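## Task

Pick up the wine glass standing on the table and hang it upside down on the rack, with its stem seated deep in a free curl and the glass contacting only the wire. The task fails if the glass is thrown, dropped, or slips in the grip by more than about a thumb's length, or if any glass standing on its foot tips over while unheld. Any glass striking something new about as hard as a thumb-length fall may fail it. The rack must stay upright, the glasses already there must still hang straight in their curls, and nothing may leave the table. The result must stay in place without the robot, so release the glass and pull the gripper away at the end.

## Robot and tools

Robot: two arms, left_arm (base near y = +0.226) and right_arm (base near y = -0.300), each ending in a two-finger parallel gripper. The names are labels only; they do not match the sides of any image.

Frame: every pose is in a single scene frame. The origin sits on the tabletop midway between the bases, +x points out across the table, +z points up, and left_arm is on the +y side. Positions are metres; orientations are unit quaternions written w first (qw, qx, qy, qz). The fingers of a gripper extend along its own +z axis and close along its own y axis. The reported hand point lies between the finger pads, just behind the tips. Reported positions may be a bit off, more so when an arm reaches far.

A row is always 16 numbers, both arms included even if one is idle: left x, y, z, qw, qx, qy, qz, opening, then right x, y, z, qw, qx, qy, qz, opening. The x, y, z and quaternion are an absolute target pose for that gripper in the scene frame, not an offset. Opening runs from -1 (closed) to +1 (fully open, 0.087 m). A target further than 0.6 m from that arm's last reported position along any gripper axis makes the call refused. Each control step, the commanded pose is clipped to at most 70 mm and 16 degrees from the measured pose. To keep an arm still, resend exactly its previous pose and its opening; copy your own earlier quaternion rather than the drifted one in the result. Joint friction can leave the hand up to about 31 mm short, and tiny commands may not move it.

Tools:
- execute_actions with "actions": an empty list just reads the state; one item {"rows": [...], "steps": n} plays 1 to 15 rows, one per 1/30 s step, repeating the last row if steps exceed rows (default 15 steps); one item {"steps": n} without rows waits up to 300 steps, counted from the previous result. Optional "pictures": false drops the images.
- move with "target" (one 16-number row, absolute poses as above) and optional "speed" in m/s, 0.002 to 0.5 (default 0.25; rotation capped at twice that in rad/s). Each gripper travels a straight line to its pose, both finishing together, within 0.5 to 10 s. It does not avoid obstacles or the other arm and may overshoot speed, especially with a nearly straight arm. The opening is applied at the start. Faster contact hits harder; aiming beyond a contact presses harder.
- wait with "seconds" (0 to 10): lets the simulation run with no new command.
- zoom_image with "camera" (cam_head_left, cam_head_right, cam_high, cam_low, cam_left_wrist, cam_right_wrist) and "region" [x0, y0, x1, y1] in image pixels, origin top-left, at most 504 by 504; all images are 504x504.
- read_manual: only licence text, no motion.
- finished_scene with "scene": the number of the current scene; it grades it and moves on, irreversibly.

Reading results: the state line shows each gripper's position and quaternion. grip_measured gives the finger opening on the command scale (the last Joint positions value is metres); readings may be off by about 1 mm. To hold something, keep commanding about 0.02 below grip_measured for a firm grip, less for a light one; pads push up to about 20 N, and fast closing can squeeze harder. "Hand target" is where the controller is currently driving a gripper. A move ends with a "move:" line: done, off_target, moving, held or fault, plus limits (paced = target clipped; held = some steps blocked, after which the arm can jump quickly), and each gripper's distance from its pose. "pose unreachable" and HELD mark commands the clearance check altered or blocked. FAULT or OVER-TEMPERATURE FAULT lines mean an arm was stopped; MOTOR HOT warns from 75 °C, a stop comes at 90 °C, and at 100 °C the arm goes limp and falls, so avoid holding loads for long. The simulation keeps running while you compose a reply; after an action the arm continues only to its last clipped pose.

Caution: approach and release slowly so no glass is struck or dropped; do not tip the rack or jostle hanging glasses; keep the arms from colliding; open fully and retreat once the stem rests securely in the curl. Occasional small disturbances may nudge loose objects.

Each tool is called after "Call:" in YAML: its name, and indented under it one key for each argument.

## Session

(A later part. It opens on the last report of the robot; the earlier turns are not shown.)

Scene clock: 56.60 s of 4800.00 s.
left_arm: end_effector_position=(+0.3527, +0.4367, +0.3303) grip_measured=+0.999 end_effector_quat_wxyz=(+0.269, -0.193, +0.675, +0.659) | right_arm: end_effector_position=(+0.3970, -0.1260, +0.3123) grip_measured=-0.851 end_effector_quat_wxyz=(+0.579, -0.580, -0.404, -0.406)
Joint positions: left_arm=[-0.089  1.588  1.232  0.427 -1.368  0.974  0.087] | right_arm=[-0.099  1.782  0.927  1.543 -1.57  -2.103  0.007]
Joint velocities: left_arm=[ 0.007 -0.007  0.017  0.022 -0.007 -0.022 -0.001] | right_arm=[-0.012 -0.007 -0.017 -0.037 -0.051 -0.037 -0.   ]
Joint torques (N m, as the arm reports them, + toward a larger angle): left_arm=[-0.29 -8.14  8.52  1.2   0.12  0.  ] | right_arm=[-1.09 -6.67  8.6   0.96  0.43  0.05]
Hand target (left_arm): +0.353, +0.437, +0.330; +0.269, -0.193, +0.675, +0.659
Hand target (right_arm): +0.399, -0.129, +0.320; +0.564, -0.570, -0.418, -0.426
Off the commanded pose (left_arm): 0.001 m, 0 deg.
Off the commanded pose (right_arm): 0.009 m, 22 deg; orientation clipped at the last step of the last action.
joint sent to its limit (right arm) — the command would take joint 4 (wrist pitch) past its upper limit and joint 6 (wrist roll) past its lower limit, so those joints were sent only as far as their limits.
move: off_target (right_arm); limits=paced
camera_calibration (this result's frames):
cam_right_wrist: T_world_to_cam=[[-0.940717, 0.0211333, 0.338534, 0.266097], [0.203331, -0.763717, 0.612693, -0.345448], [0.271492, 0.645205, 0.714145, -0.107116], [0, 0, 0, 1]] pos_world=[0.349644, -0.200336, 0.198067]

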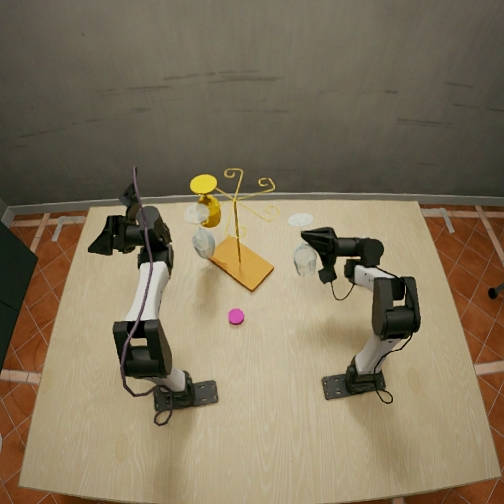

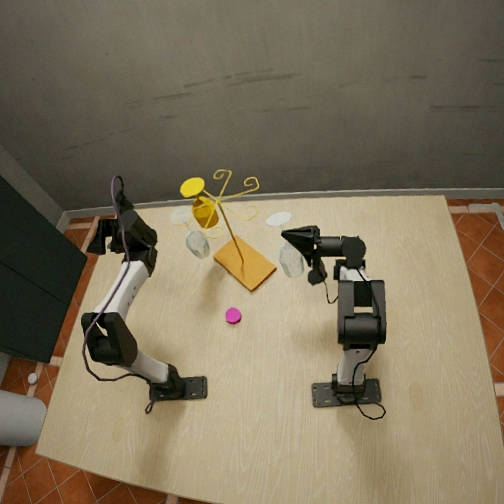

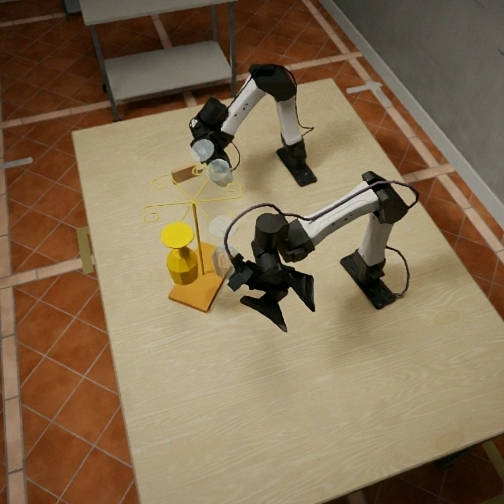

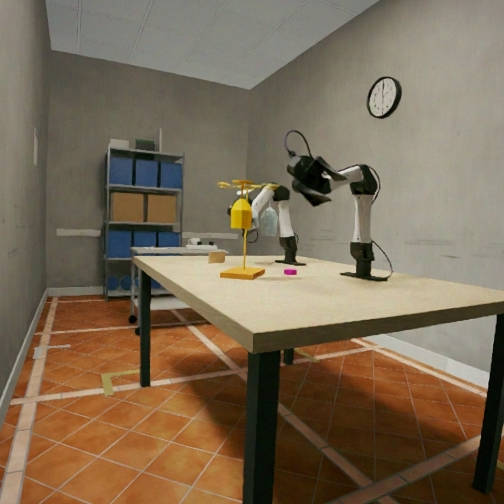

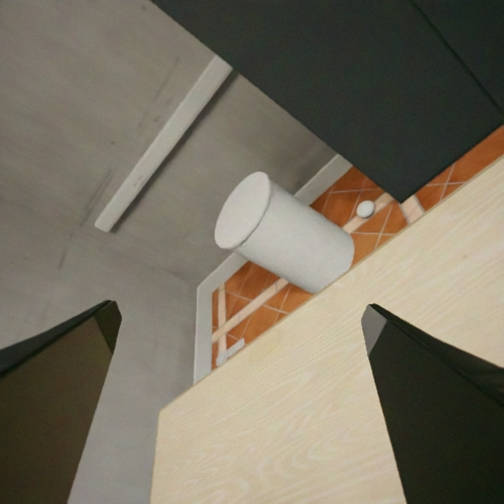

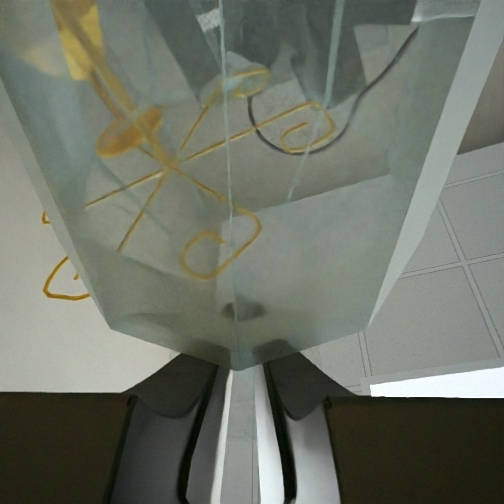

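Call:
move:
  target: [0.353,0.437,0.33,0.269,-0.193,0.675,0.659,1,0.33,-0.13,0.3,0.643,-0.766,0,0,-0.9]

Call:
move:
  target: [0.353,0.437,0.33,0.269,-0.193,0.675,0.659,1,0.33,-0.13,0.3,0.4545,-0.5415,0.5415,0.4545,-0.9]

Call:
move:
  target: [0.353,0.437,0.33,0.269,-0.193,0.675,0.659,1,0.33,-0.13,0.3,0,0,0.766,0.643,-0.9]

Call:
move:
  target: [0.353,0.437,0.33,0.269,-0.193,0.675,0.659,1,0.4,-0.13,0.325,-0.478,0.521,0.521,0.478,-0.9]

Scene clock: 65.77 s of 4800.00 s.
left_arm: end_effector_position=(+0.3527, +0.4367, +0.3303) grip_measured=+0.999 end_effector_quat_wxyz=(+0.269, -0.193, +0.675, +0.659) | right_arm: end_effector_position=(+0.3338, -0.1275, +0.3035) grip_measured=-0.851 end_effector_quat_wxyz=(+0.707, -0.707, -0.002, -0.009)
Joint positions: left_arm=[-0.089  1.588  1.232  0.427 -1.368  0.974  0.087] | right_arm=[-0.105  1.286  0.662  1.049 -1.572 -1.161  0.007]
Joint velocities: left_arm=[ 0.002  0.002 -0.012  0.066 -0.037 -0.022  0.   ] | right_arm=[ 0.002 -0.007 -0.002 -0.022  0.007  0.037  0.001]
Joint torques (N m, as the arm reports them, + toward a larger angle): left_arm=[-0.3  -8.14  8.51  1.2   0.12  0.  ] | right_arm=[-0.93 -4.89  4.8   0.79  0.28  0.1 ]
Hand target (left_arm): +0.353, +0.437, +0.330; +0.269, -0.193, +0.675, +0.659
Hand target (right_arm): +0.331, -0.130, +0.300; +0.707, -0.707, +0.006, -0.007
Off the commanded pose (left_arm): 0.001 m, 0 deg.
Off the commanded pose (right_arm): 0.006 m, 10 deg.
joint sent to its limit (right arm) — the command would take joint 5 (wrist yaw) past its lower limit, so that joint was sent only as far as its limit.
After step 90, 3.10 s passed at rest.
move: off_target (right_arm)
camera_calibration (this result's frames):
cam_right_wrist: T_world_to_cam=[[-0.0212852, 0.0179072, 0.999613, -0.298337], [0.639223, -0.768534, 0.0273789, -0.296818], [0.768727, 0.639558, 0.00491172, -0.0340693], [0, 0, 0, 1]] pos_world=[0.209573, -0.200983, 0.306515]

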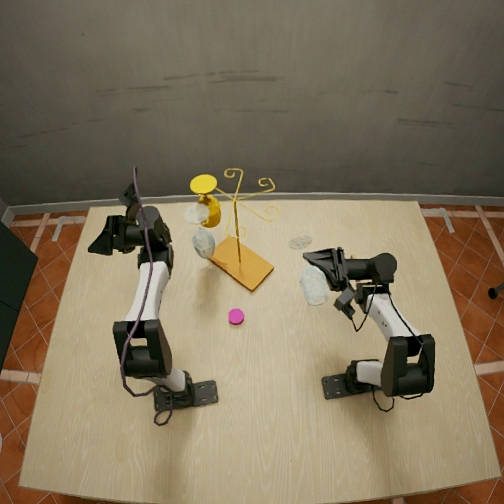

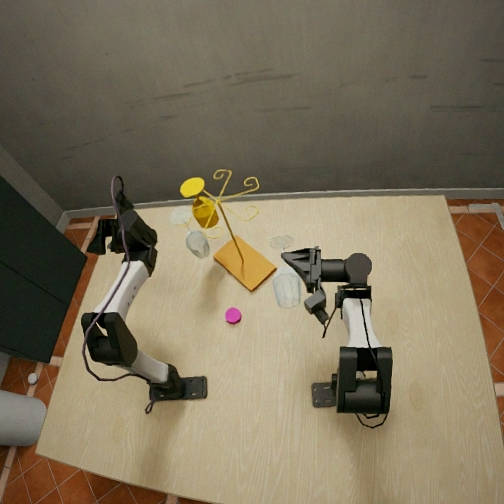

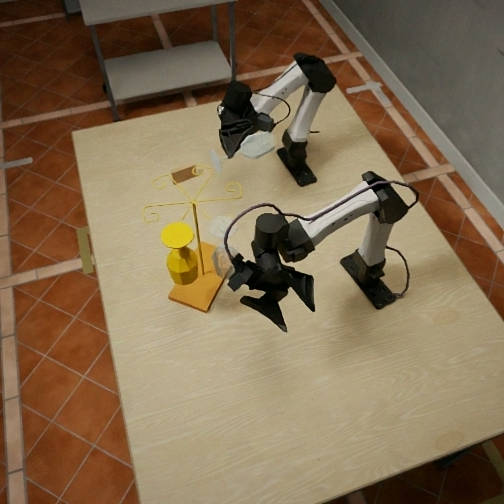

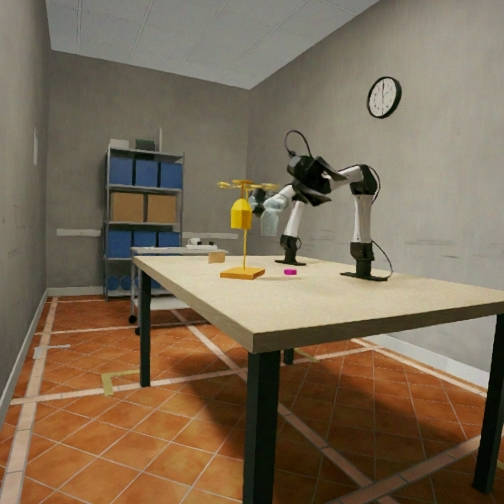

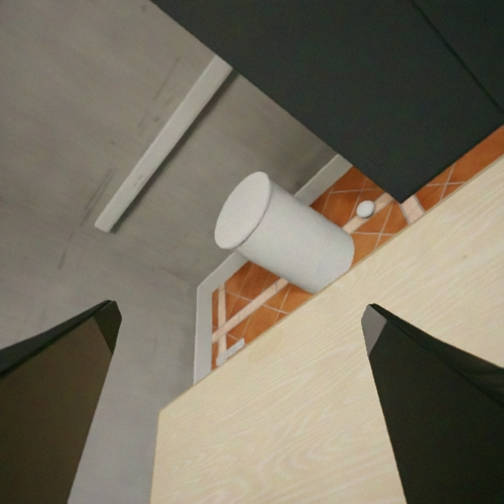

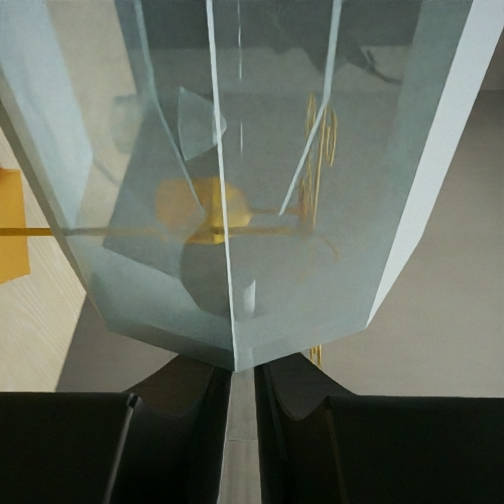

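Scene clock: 69.53 s of 4800.00 s.
left_arm: end_effector_position=(+0.3527, +0.4367, +0.3303) grip_measured=+0.999 end_effector_quat_wxyz=(+0.269, -0.193, +0.675, +0.659) | right_arm: end_effector_position=(+0.3262, -0.1275, +0.2928) grip_measured=-0.851 end_effector_quat_wxyz=(+0.502, -0.497, +0.503, +0.498)
Joint positions: left_arm=[-0.089  1.588  1.232  0.427 -1.368  0.974  0.087] | right_arm=[-0.105  1.332  0.95   0.383 -1.572  0.002  0.007]
Joint velocities: left_arm=[-0.007 -0.007 -0.012  0.037 -0.037  0.051 -0.001] | right_arm=[-0.012 -0.002 -0.017 -0.007  0.037 -0.007  0.   ]
Joint torques (N m, as the arm reports them, + toward a larger angle): left_arm=[-0.3  -8.15  8.51  1.2   0.12  0.  ] | right_arm=[-0.98 -4.06  9.93  1.13  0.01  0.12]
Hand target (left_arm): +0.353, +0.437, +0.330; +0.269, -0.193, +0.675, +0.659
Hand target (right_arm): +0.331, -0.130, +0.299; +0.505, -0.496, +0.504, +0.495
Off the commanded pose (left_arm): 0.001 m, 0 deg.
Off the commanded pose (right_arm): 0.009 m, 10 deg.
joint sent to its limit (right arm) — the command would take joint 5 (wrist yaw) past its lower limit, so that joint was sent only as far as its limit.
move: off_target (right_arm)
camera_calibration (this result's frames):
cam_right_wrist: T_world_to_cam=[[0.99996, 0.00805134, 0.00378565, -0.330573], [0.00858946, -0.762754, -0.646632, 0.112122], [-0.00231874, 0.646639, -0.762793, 0.448977], [0, 0, 0, 1]] pos_world=[0.330638, -0.202143, 0.41623]

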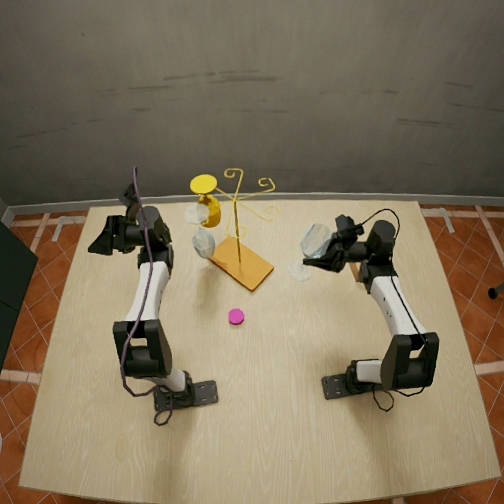

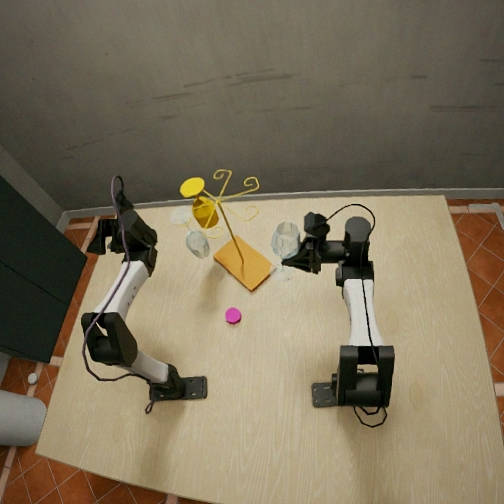

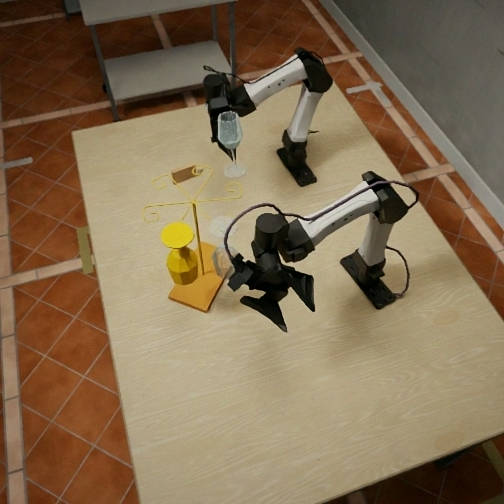

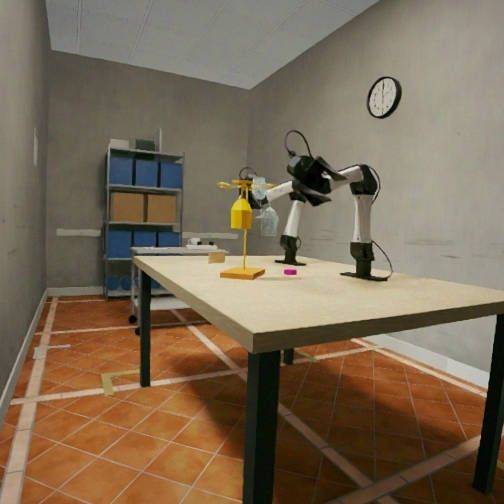

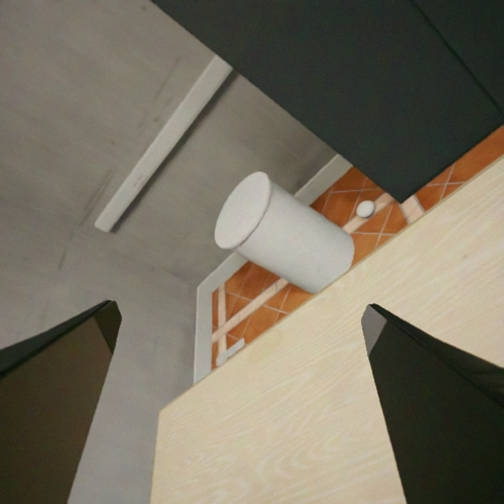

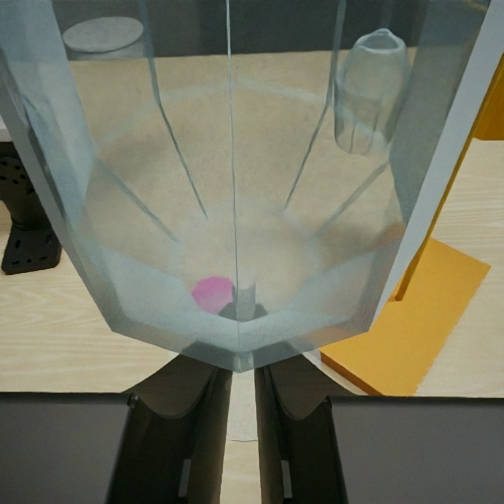

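Scene clock: 73.87 s of 4800.00 s.
left_arm: end_effector_position=(+0.3527, +0.4367, +0.3303) grip_measured=+0.999 end_effector_quat_wxyz=(+0.269, -0.193, +0.675, +0.659) | right_arm: end_effector_position=(+0.3304, -0.1304, +0.2921) grip_measured=-0.850 end_effector_quat_wxyz=(+0.005, +0.003, +0.769, +0.640)
Joint positions: left_arm=[-0.089  1.588  1.232  0.427 -1.368  0.974  0.087] | right_arm=[-0.105  1.782  1.647 -1.43  -1.388  0.004  0.007]
Joint velocities: left_arm=[-0.017  0.007 -0.007 -0.007  0.007  0.051  0.   ] | right_arm=[ 0.007  0.042  0.042 -0.168  0.051 -0.227 -0.002]
Joint torques (N m, as the arm reports them, + toward a larger angle): left_arm=[-0.3  -8.13  8.52  1.2   0.12  0.  ] | right_arm=[ 0.09 -7.26  8.96 -0.03 -0.7   0.02]
Hand target (left_arm): +0.353, +0.437, +0.330; +0.269, -0.193, +0.675, +0.659
Hand target (right_arm): +0.330, -0.130, +0.299; +0.002, +0.002, +0.765, +0.644
Off the commanded pose (left_arm): 0.001 m, 0 deg.
Off the commanded pose (right_arm): 0.008 m, 1 deg.
move: done
camera_calibration (this result's frames):
cam_right_wrist: T_world_to_cam=[[0.00604522, -0.165001, -0.986275, 0.260264], [-0.655275, -0.745679, 0.120734, 0.106856], [-0.755366, 0.645552, -0.112629, 0.509158], [0, 0, 0, 1]] pos_world=[0.453048, -0.206063, 0.301137]

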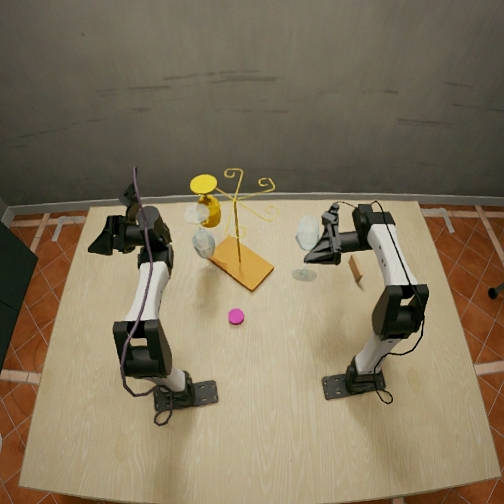

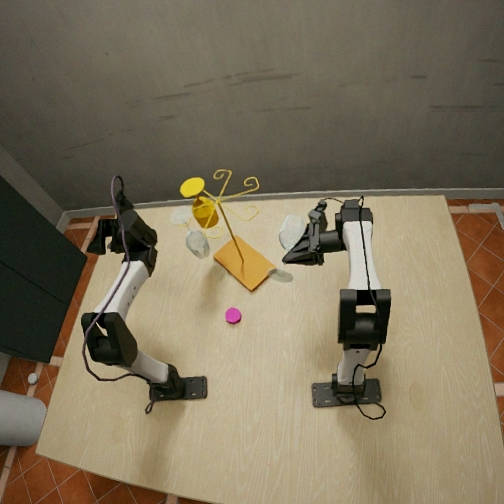

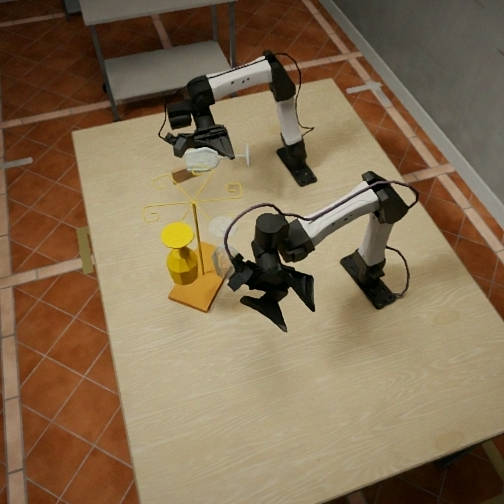

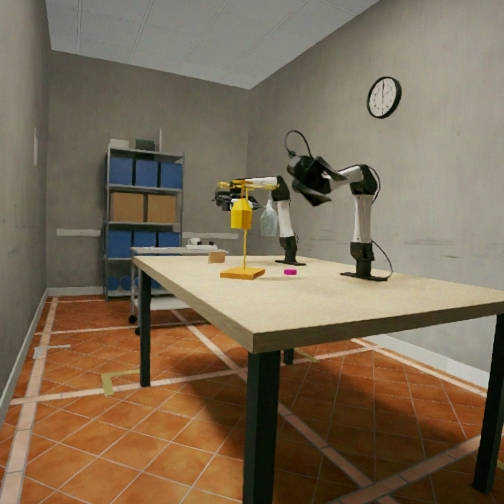

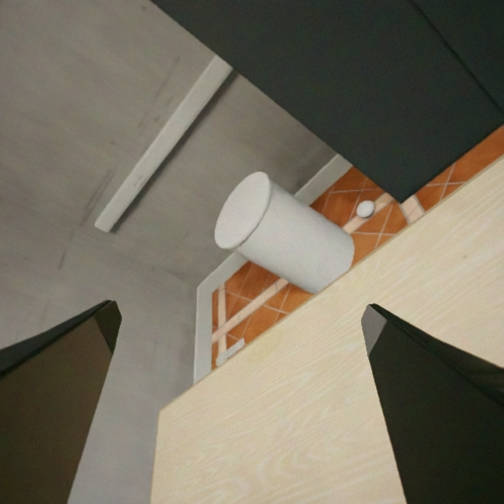

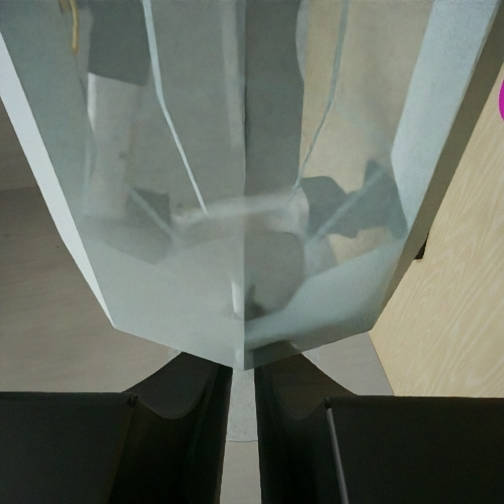

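Scene clock: 77.60 s of 4800.00 s.
left_arm: end_effector_position=(+0.3527, +0.4367, +0.3303) grip_measured=+0.999 end_effector_quat_wxyz=(+0.269, -0.193, +0.675, +0.659) | right_arm: end_effector_position=(+0.3930, -0.1262, +0.3140) grip_measured=-0.850 end_effector_quat_wxyz=(-0.470, +0.526, +0.532, +0.468)
Joint positions: left_arm=[-0.089  1.588  1.232  0.427 -1.368  0.974  0.087] | right_arm=[-0.11   1.931  1.714 -1.546 -1.448  1.374  0.007]
Joint velocities: left_arm=[-0.007 -0.002  0.012  0.051 -0.037  0.007  0.   ] | right_arm=[-0.012 -0.012 -0.012 -0.037 -0.007 -0.066  0.001]
Joint torques (N m, as the arm reports them, + toward a larger angle): left_arm=[-0.29 -8.15  8.53  1.2   0.12  0.  ] | right_arm=[-1.01 -8.18  9.29 -0.36 -0.94  0.14]
Hand target (left_arm): +0.353, +0.437, +0.330; +0.269, -0.193, +0.675, +0.659
Hand target (right_arm): +0.398, -0.130, +0.326; -0.476, +0.523, +0.520, +0.480
Off the commanded pose (left_arm): 0.001 m, 0 deg.
Off the commanded pose (right_arm): 0.014 m, 2 deg.
joint sent to its limit (right arm) — the command would take joint 4 (wrist pitch) past its lower limit, so that joint was sent only as far as its limit.
move: off_target (right_arm)
camera_calibration (this result's frames):
cam_right_wrist: T_world_to_cam=[[-0.99991, 0.00773781, -0.0109791, 0.393045], [-0.0133137, -0.67915, 0.733879, -0.28807], [-0.00177785, 0.733959, 0.679192, 0.0225372], [0, 0, 0, 1]] pos_world=[0.389214, -0.215225, 0.200417]

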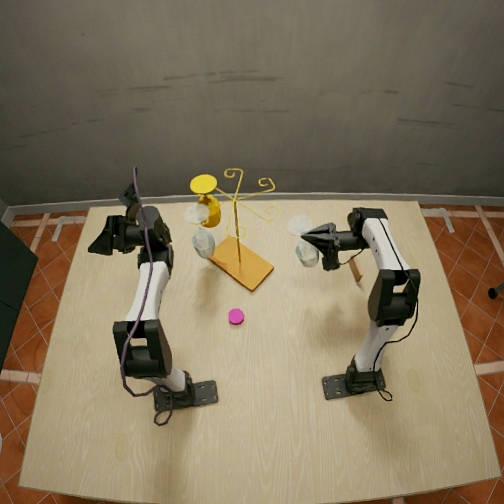

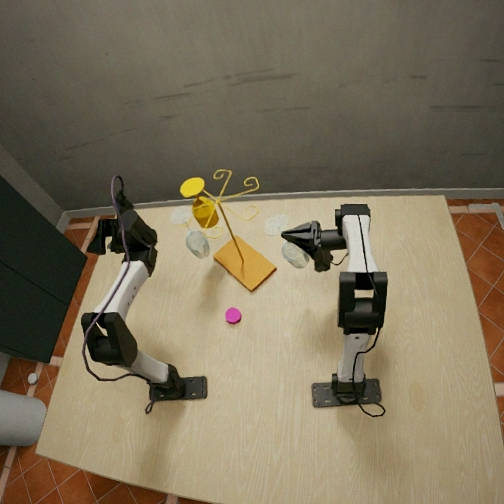

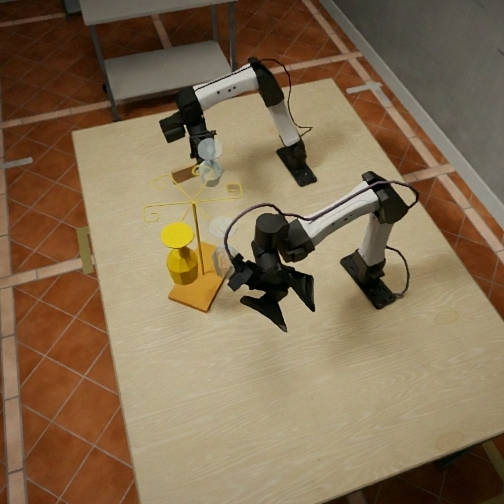

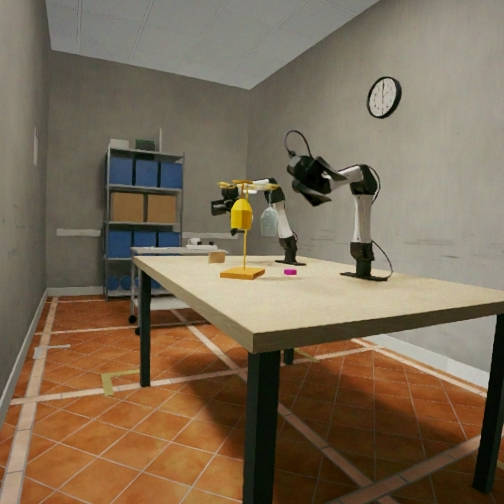

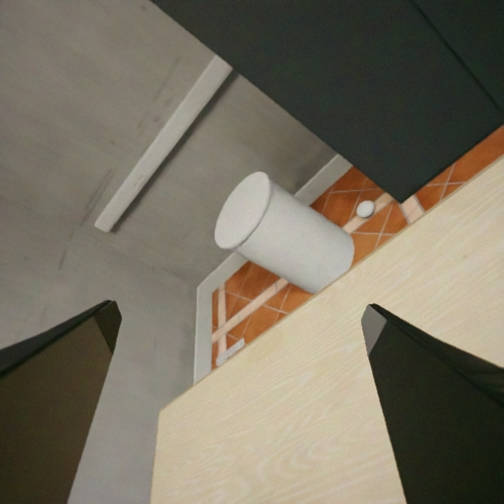

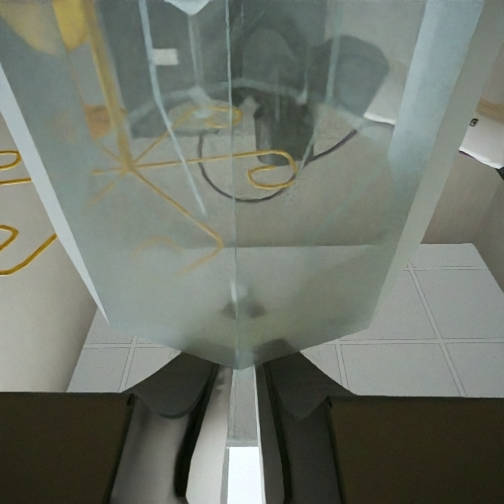

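Call:
move:
  target: [0.353,0.437,0.33,0.269,-0.193,0.675,0.659,1,0.495,-0.1,0.335,-0.506,0.494,0.526,0.474,-0.9]
  speed: 0.08

Call:
zoom_image:
  camera: "cam_low"
  region: [180, 150, 300, 270]

Call:
zoom_image:
  camera: "cam_head_left"
  region: [210, 150, 330, 270]

Scene clock: 84.37 s of 4800.00 s.
left_arm: end_effector_position=(+0.3527, +0.4367, +0.3303) grip_measured=+0.999 end_effector_quat_wxyz=(+0.269, -0.193, +0.675, +0.659) | right_arm: end_effector_position=(+0.4949, -0.1030, +0.3261) grip_measured=-0.850 end_effector_quat_wxyz=(-0.491, +0.508, +0.526, +0.473)
Joint positions: left_arm=[-0.089  1.588  1.232  0.427 -1.368  0.974  0.087] | right_arm=[-0.053  2.384  2.449 -1.557 -1.5    1.652  0.007]
Joint velocities: left_arm=[-0.007 -0.007 -0.002 -0.066 -0.051 -0.007 -0.   ] | right_arm=[-0.002  0.012  0.027 -0.007 -0.037 -0.066  0.   ]
Joint torques (N m, as the arm reports them, + toward a larger angle): left_arm=[-0.29 -8.15  8.51  1.2   0.12  0.  ] | right_arm=[  0.75 -11.46   8.59   0.09  -1.02   0.18]
Hand target (left_arm): +0.353, +0.437, +0.330; +0.269, -0.193, +0.675, +0.659
Hand target (right_arm): +0.493, -0.100, +0.336; +0.503, -0.496, -0.521, -0.479
Off the commanded pose (left_arm): 0.001 m, 0 deg.
Off the commanded pose (right_arm): 0.009 m, 2 deg.
joint sent to its limit (right arm) — the command would take joint 4 (wrist pitch) past its lower limit, so that joint was sent only as far as its limit.
After step 90, 1.83 s passed at rest.
move: done
camera_calibration (this result's frames):
cam_right_wrist: T_world_to_cam=[[-0.999801, -0.0193096, -0.00494623, 0.490158], [0.0103527, -0.715081, 0.698965, -0.283886], [-0.0170337, 0.698775, 0.715139, -0.0103621], [0, 0, 0, 1]] pos_world=[0.492823, -0.186296, 0.208261]

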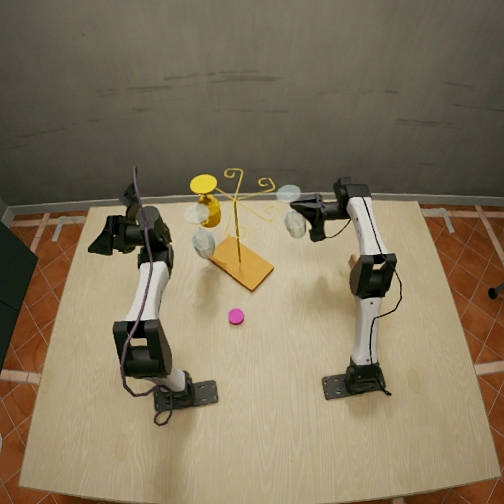

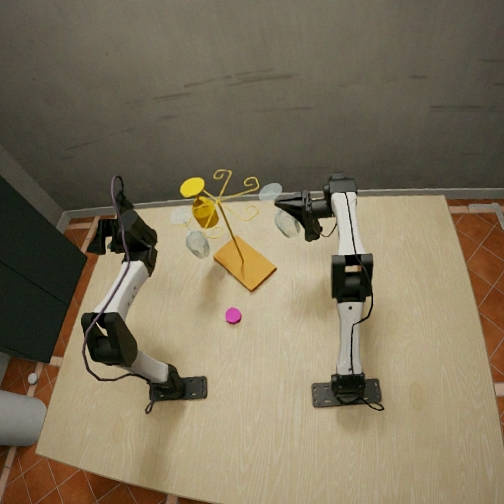

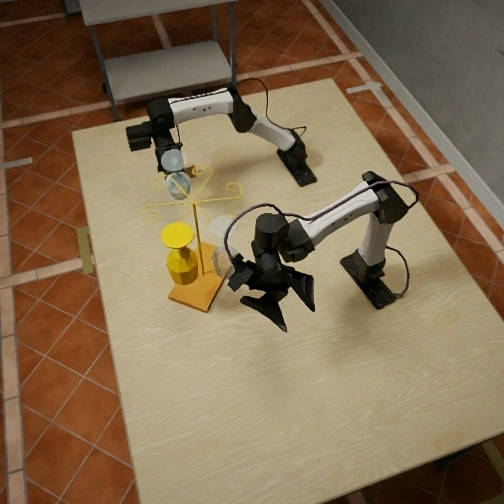

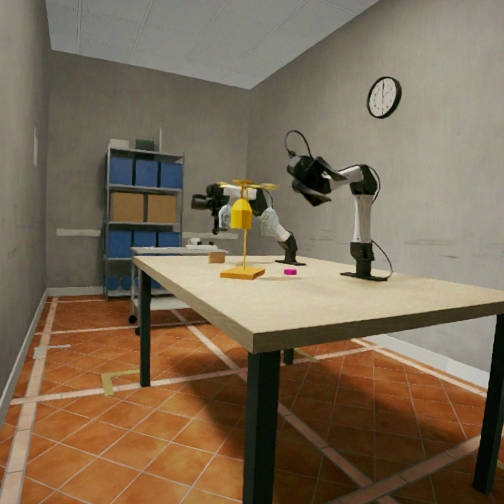

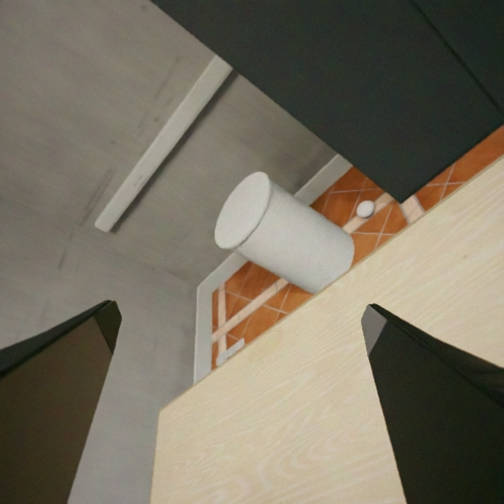

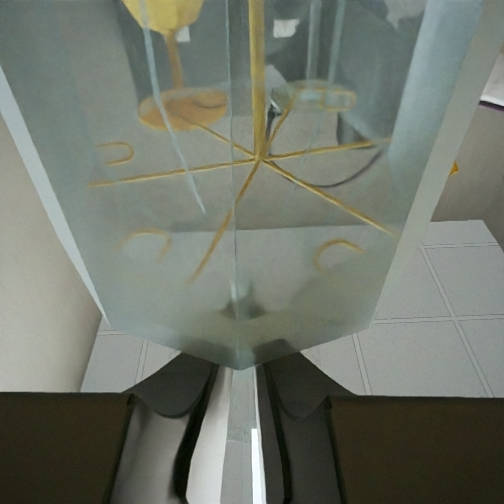

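Region (180, 150, 300, 270) of cam_low's 504x504 image, scaled by 4.200, with more detail than that image has.

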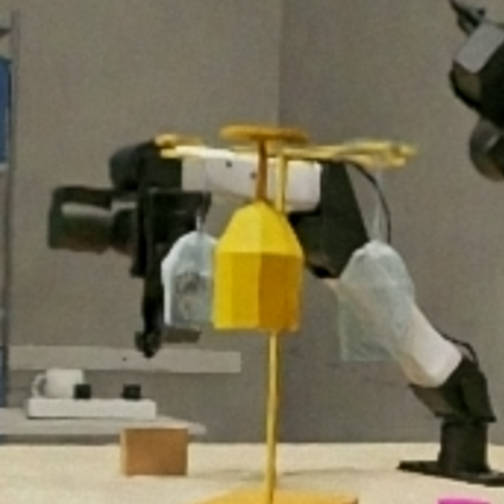

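Region (210, 150, 330, 270) of cam_head_left's 504x504 image, scaled by 4.200, with more detail than that image has.

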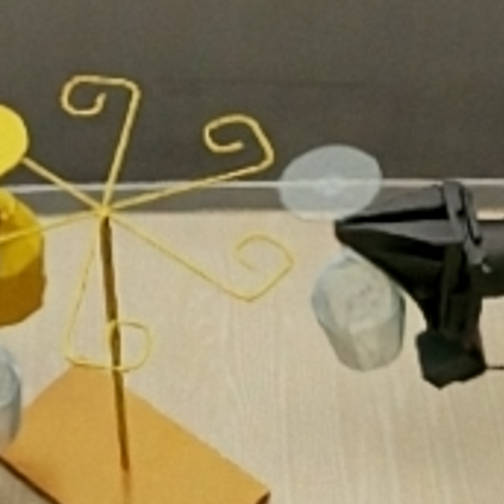

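Call:
move:
  target: [0.353,0.437,0.33,0.269,-0.193,0.675,0.659,1,0.485,-0.1,0.357,-0.506,0.494,0.526,0.474,-0.9]
  speed: 0.05

Call:
move:
  target: [0.353,0.437,0.33,0.269,-0.193,0.675,0.659,1,0.475,-0.04,0.357,-0.532,0.464,0.552,0.444,-0.9]
  speed: 0.03

Call:
zoom_image:
  camera: "cam_head_left"
  region: [210, 150, 330, 270]

Call:
zoom_image:
  camera: "cam_high"
  region: [130, 130, 250, 250]

Scene clock: 88.93 s of 4800.00 s.
left_arm: end_effector_position=(+0.3527, +0.4367, +0.3303) grip_measured=+0.999 end_effector_quat_wxyz=(+0.269, -0.193, +0.675, +0.659) | right_arm: end_effector_position=(+0.4907, -0.1032, +0.3381) grip_measured=-0.850 end_effector_quat_wxyz=(-0.494, +0.513, +0.522, +0.469)
Joint positions: left_arm=[-0.089  1.588  1.232  0.427 -1.368  0.974  0.087] | right_arm=[-0.053  2.356  2.449 -1.557 -1.5    1.695  0.007]
Joint velocities: left_arm=[-0.002  0.017 -0.002 -0.051 -0.007  0.007  0.   ] | right_arm=[-0.012 -0.007 -0.012 -0.022  0.037  0.051 -0.001]
Joint torques (N m, as the arm reports them, + toward a larger angle): left_arm=[-0.29 -8.14  8.53  1.2   0.12  0.  ] | right_arm=[  0.8  -12.94   7.93   0.13  -0.97   0.18]
Hand target (left_arm): +0.353, +0.437, +0.330; +0.269, -0.193, +0.675, +0.659
Hand target (right_arm): +0.483, -0.100, +0.356; +0.502, -0.497, -0.520, -0.479
Off the commanded pose (left_arm): 0.001 m, 0 deg.
Off the commanded pose (right_arm): 0.020 m, 3 deg.
joint sent to its limit (right arm) — the command would take joint 4 (wrist pitch) past its lower limit, so that joint was sent only as far as its limit.
After step 90, 0.60 s passed at rest.
move: off_target (right_arm)
camera_calibration (this result's frames):
cam_right_wrist: T_world_to_cam=[[-0.999808, -0.0162364, 0.0109682, 0.480964], [0.0192772, -0.714863, 0.698999, -0.296728], [-0.00350848, 0.699076, 0.715038, -0.0254495], [0, 0, 0, 1]] pos_world=[0.486502, -0.186519, 0.220334]

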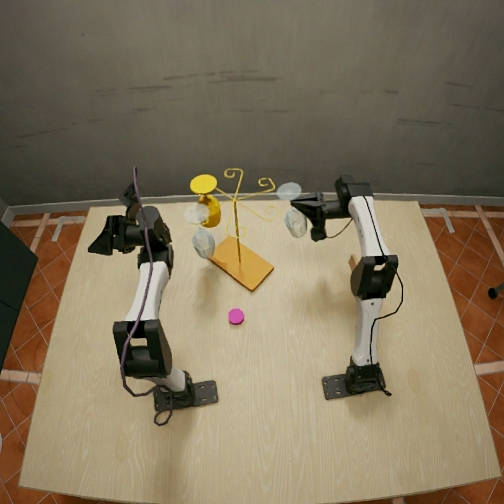

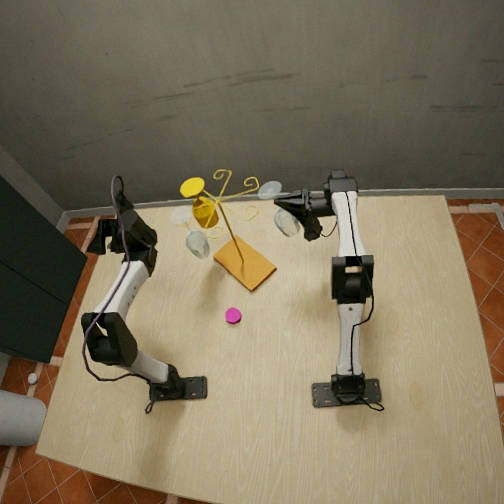

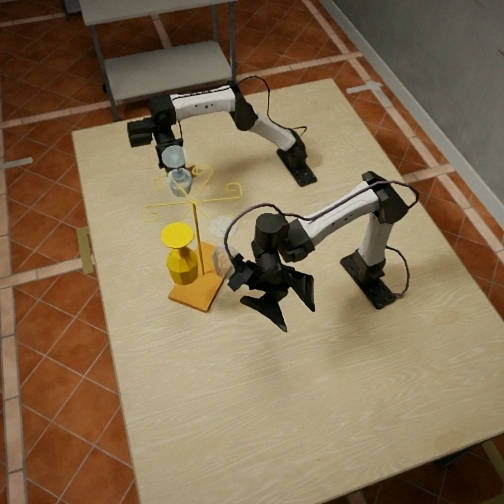

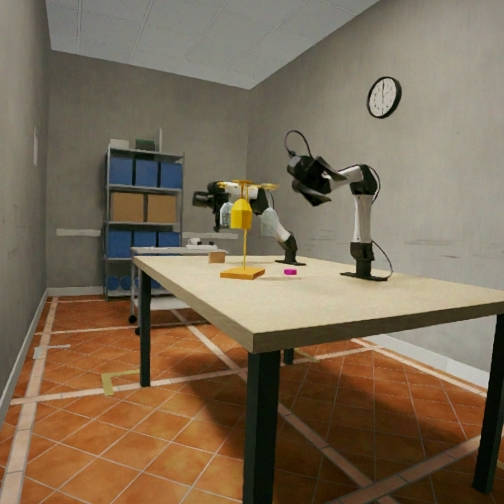

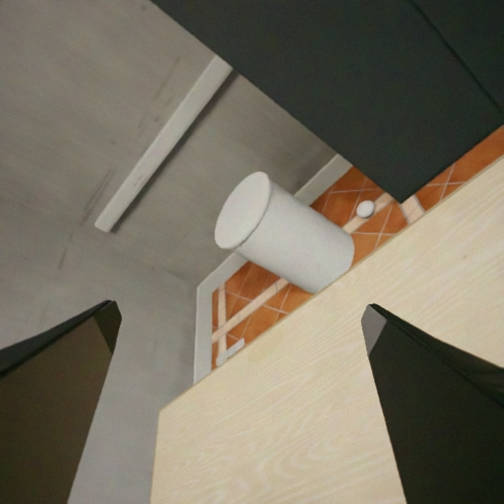

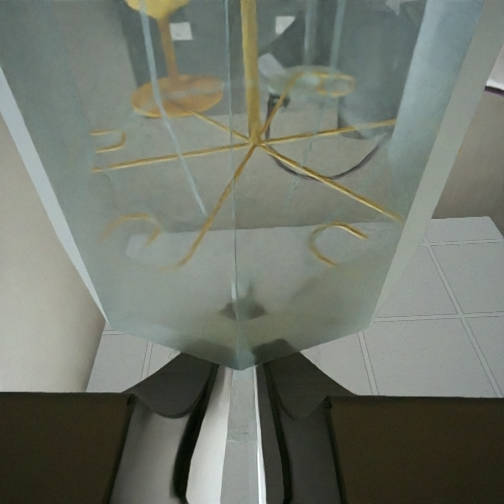

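Scene clock: 91.67 s of 4800.00 s.
left_arm: end_effector_position=(+0.3527, +0.4367, +0.3303) grip_measured=+0.999 end_effector_quat_wxyz=(+0.269, -0.193, +0.675, +0.659) | right_arm: end_effector_position=(+0.4752, -0.0434, +0.3456) grip_measured=-0.850 end_effector_quat_wxyz=(+0.528, -0.484, -0.548, -0.433)
Joint positions: left_arm=[-0.089  1.588  1.232  0.427 -1.368  0.974  0.087] | right_arm=[ 0.079  2.437  2.623 -1.556 -1.5    1.809  0.007]
Joint velocities: left_arm=[ 0.002 -0.027 -0.012 -0.051  0.022  0.037 -0.001] | right_arm=[-0.012 -0.007  0.027  0.007 -0.037 -0.051  0.001]
Joint torques (N m, as the arm reports them, + toward a larger angle): left_arm=[-0.3  -8.15  8.51  1.19  0.11  0.  ] | right_arm=[  0.58 -11.65   8.61   0.57  -0.96   0.1 ]
Hand target (left_arm): +0.353, +0.437, +0.330; +0.269, -0.193, +0.675, +0.659
Hand target (right_arm): +0.473, -0.042, +0.356; +0.533, -0.464, -0.550, -0.446
Off the commanded pose (left_arm): 0.001 m, 0 deg.
Off the commanded pose (right_arm): 0.012 m, 3 deg.
move: off_target (right_arm)
camera_calibration (this result's frames):
cam_right_wrist: T_world_to_cam=[[-0.989646, -0.140239, 0.0305554, 0.449285], [0.121556, -0.705724, 0.697981, -0.306778], [-0.0763206, 0.694469, 0.715464, -0.038365], [0, 0, 0, 1]] pos_world=[0.478996, -0.12685, 0.227846]

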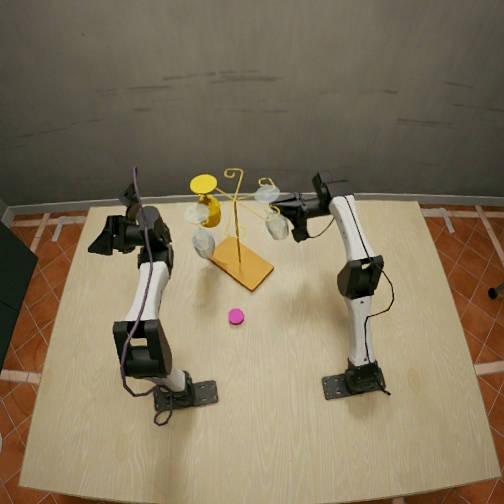

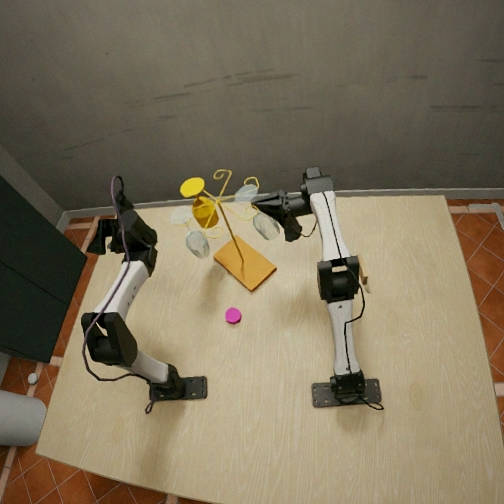

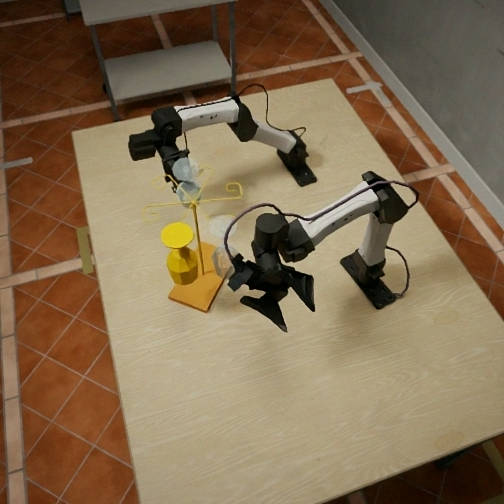

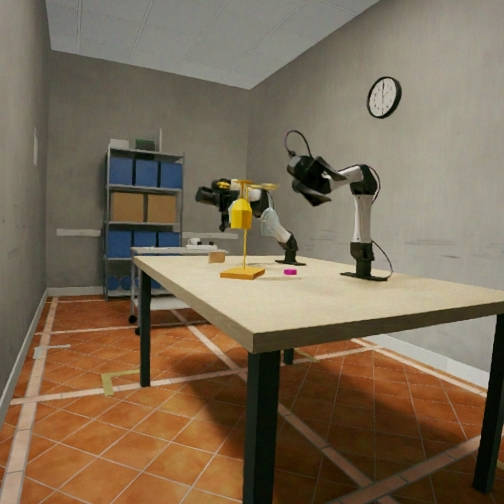

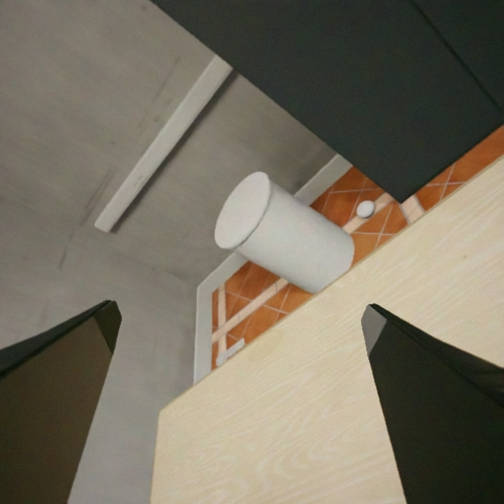

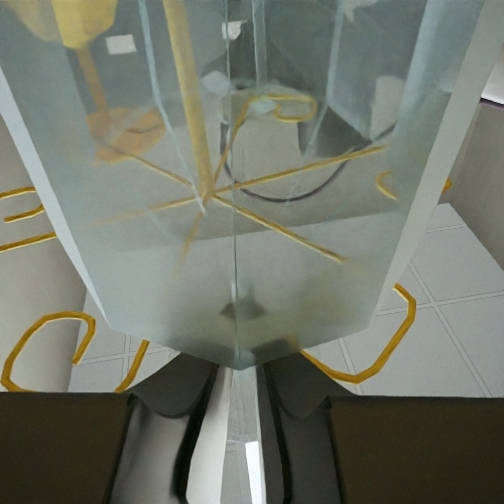

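Region (210, 150, 330, 270) of cam_head_left's 504x504 image, scaled by 4.200, with more detail than that image has.

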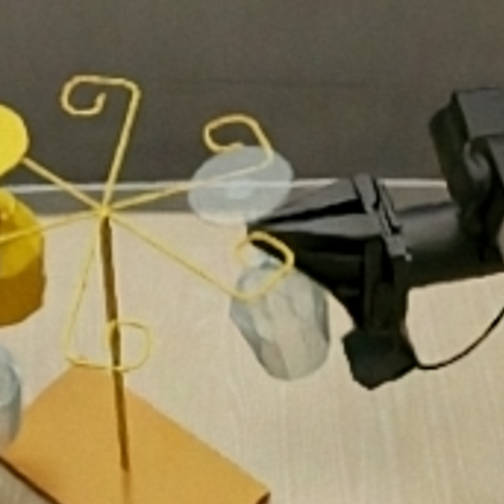

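Region (130, 130, 250, 250) of cam_high's 504x504 image, scaled by 4.200, with more detail than that image has.

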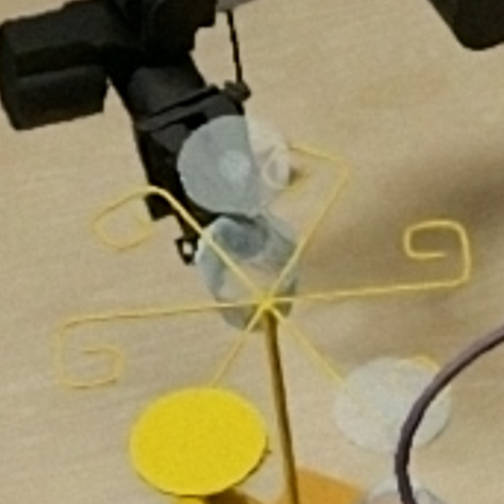

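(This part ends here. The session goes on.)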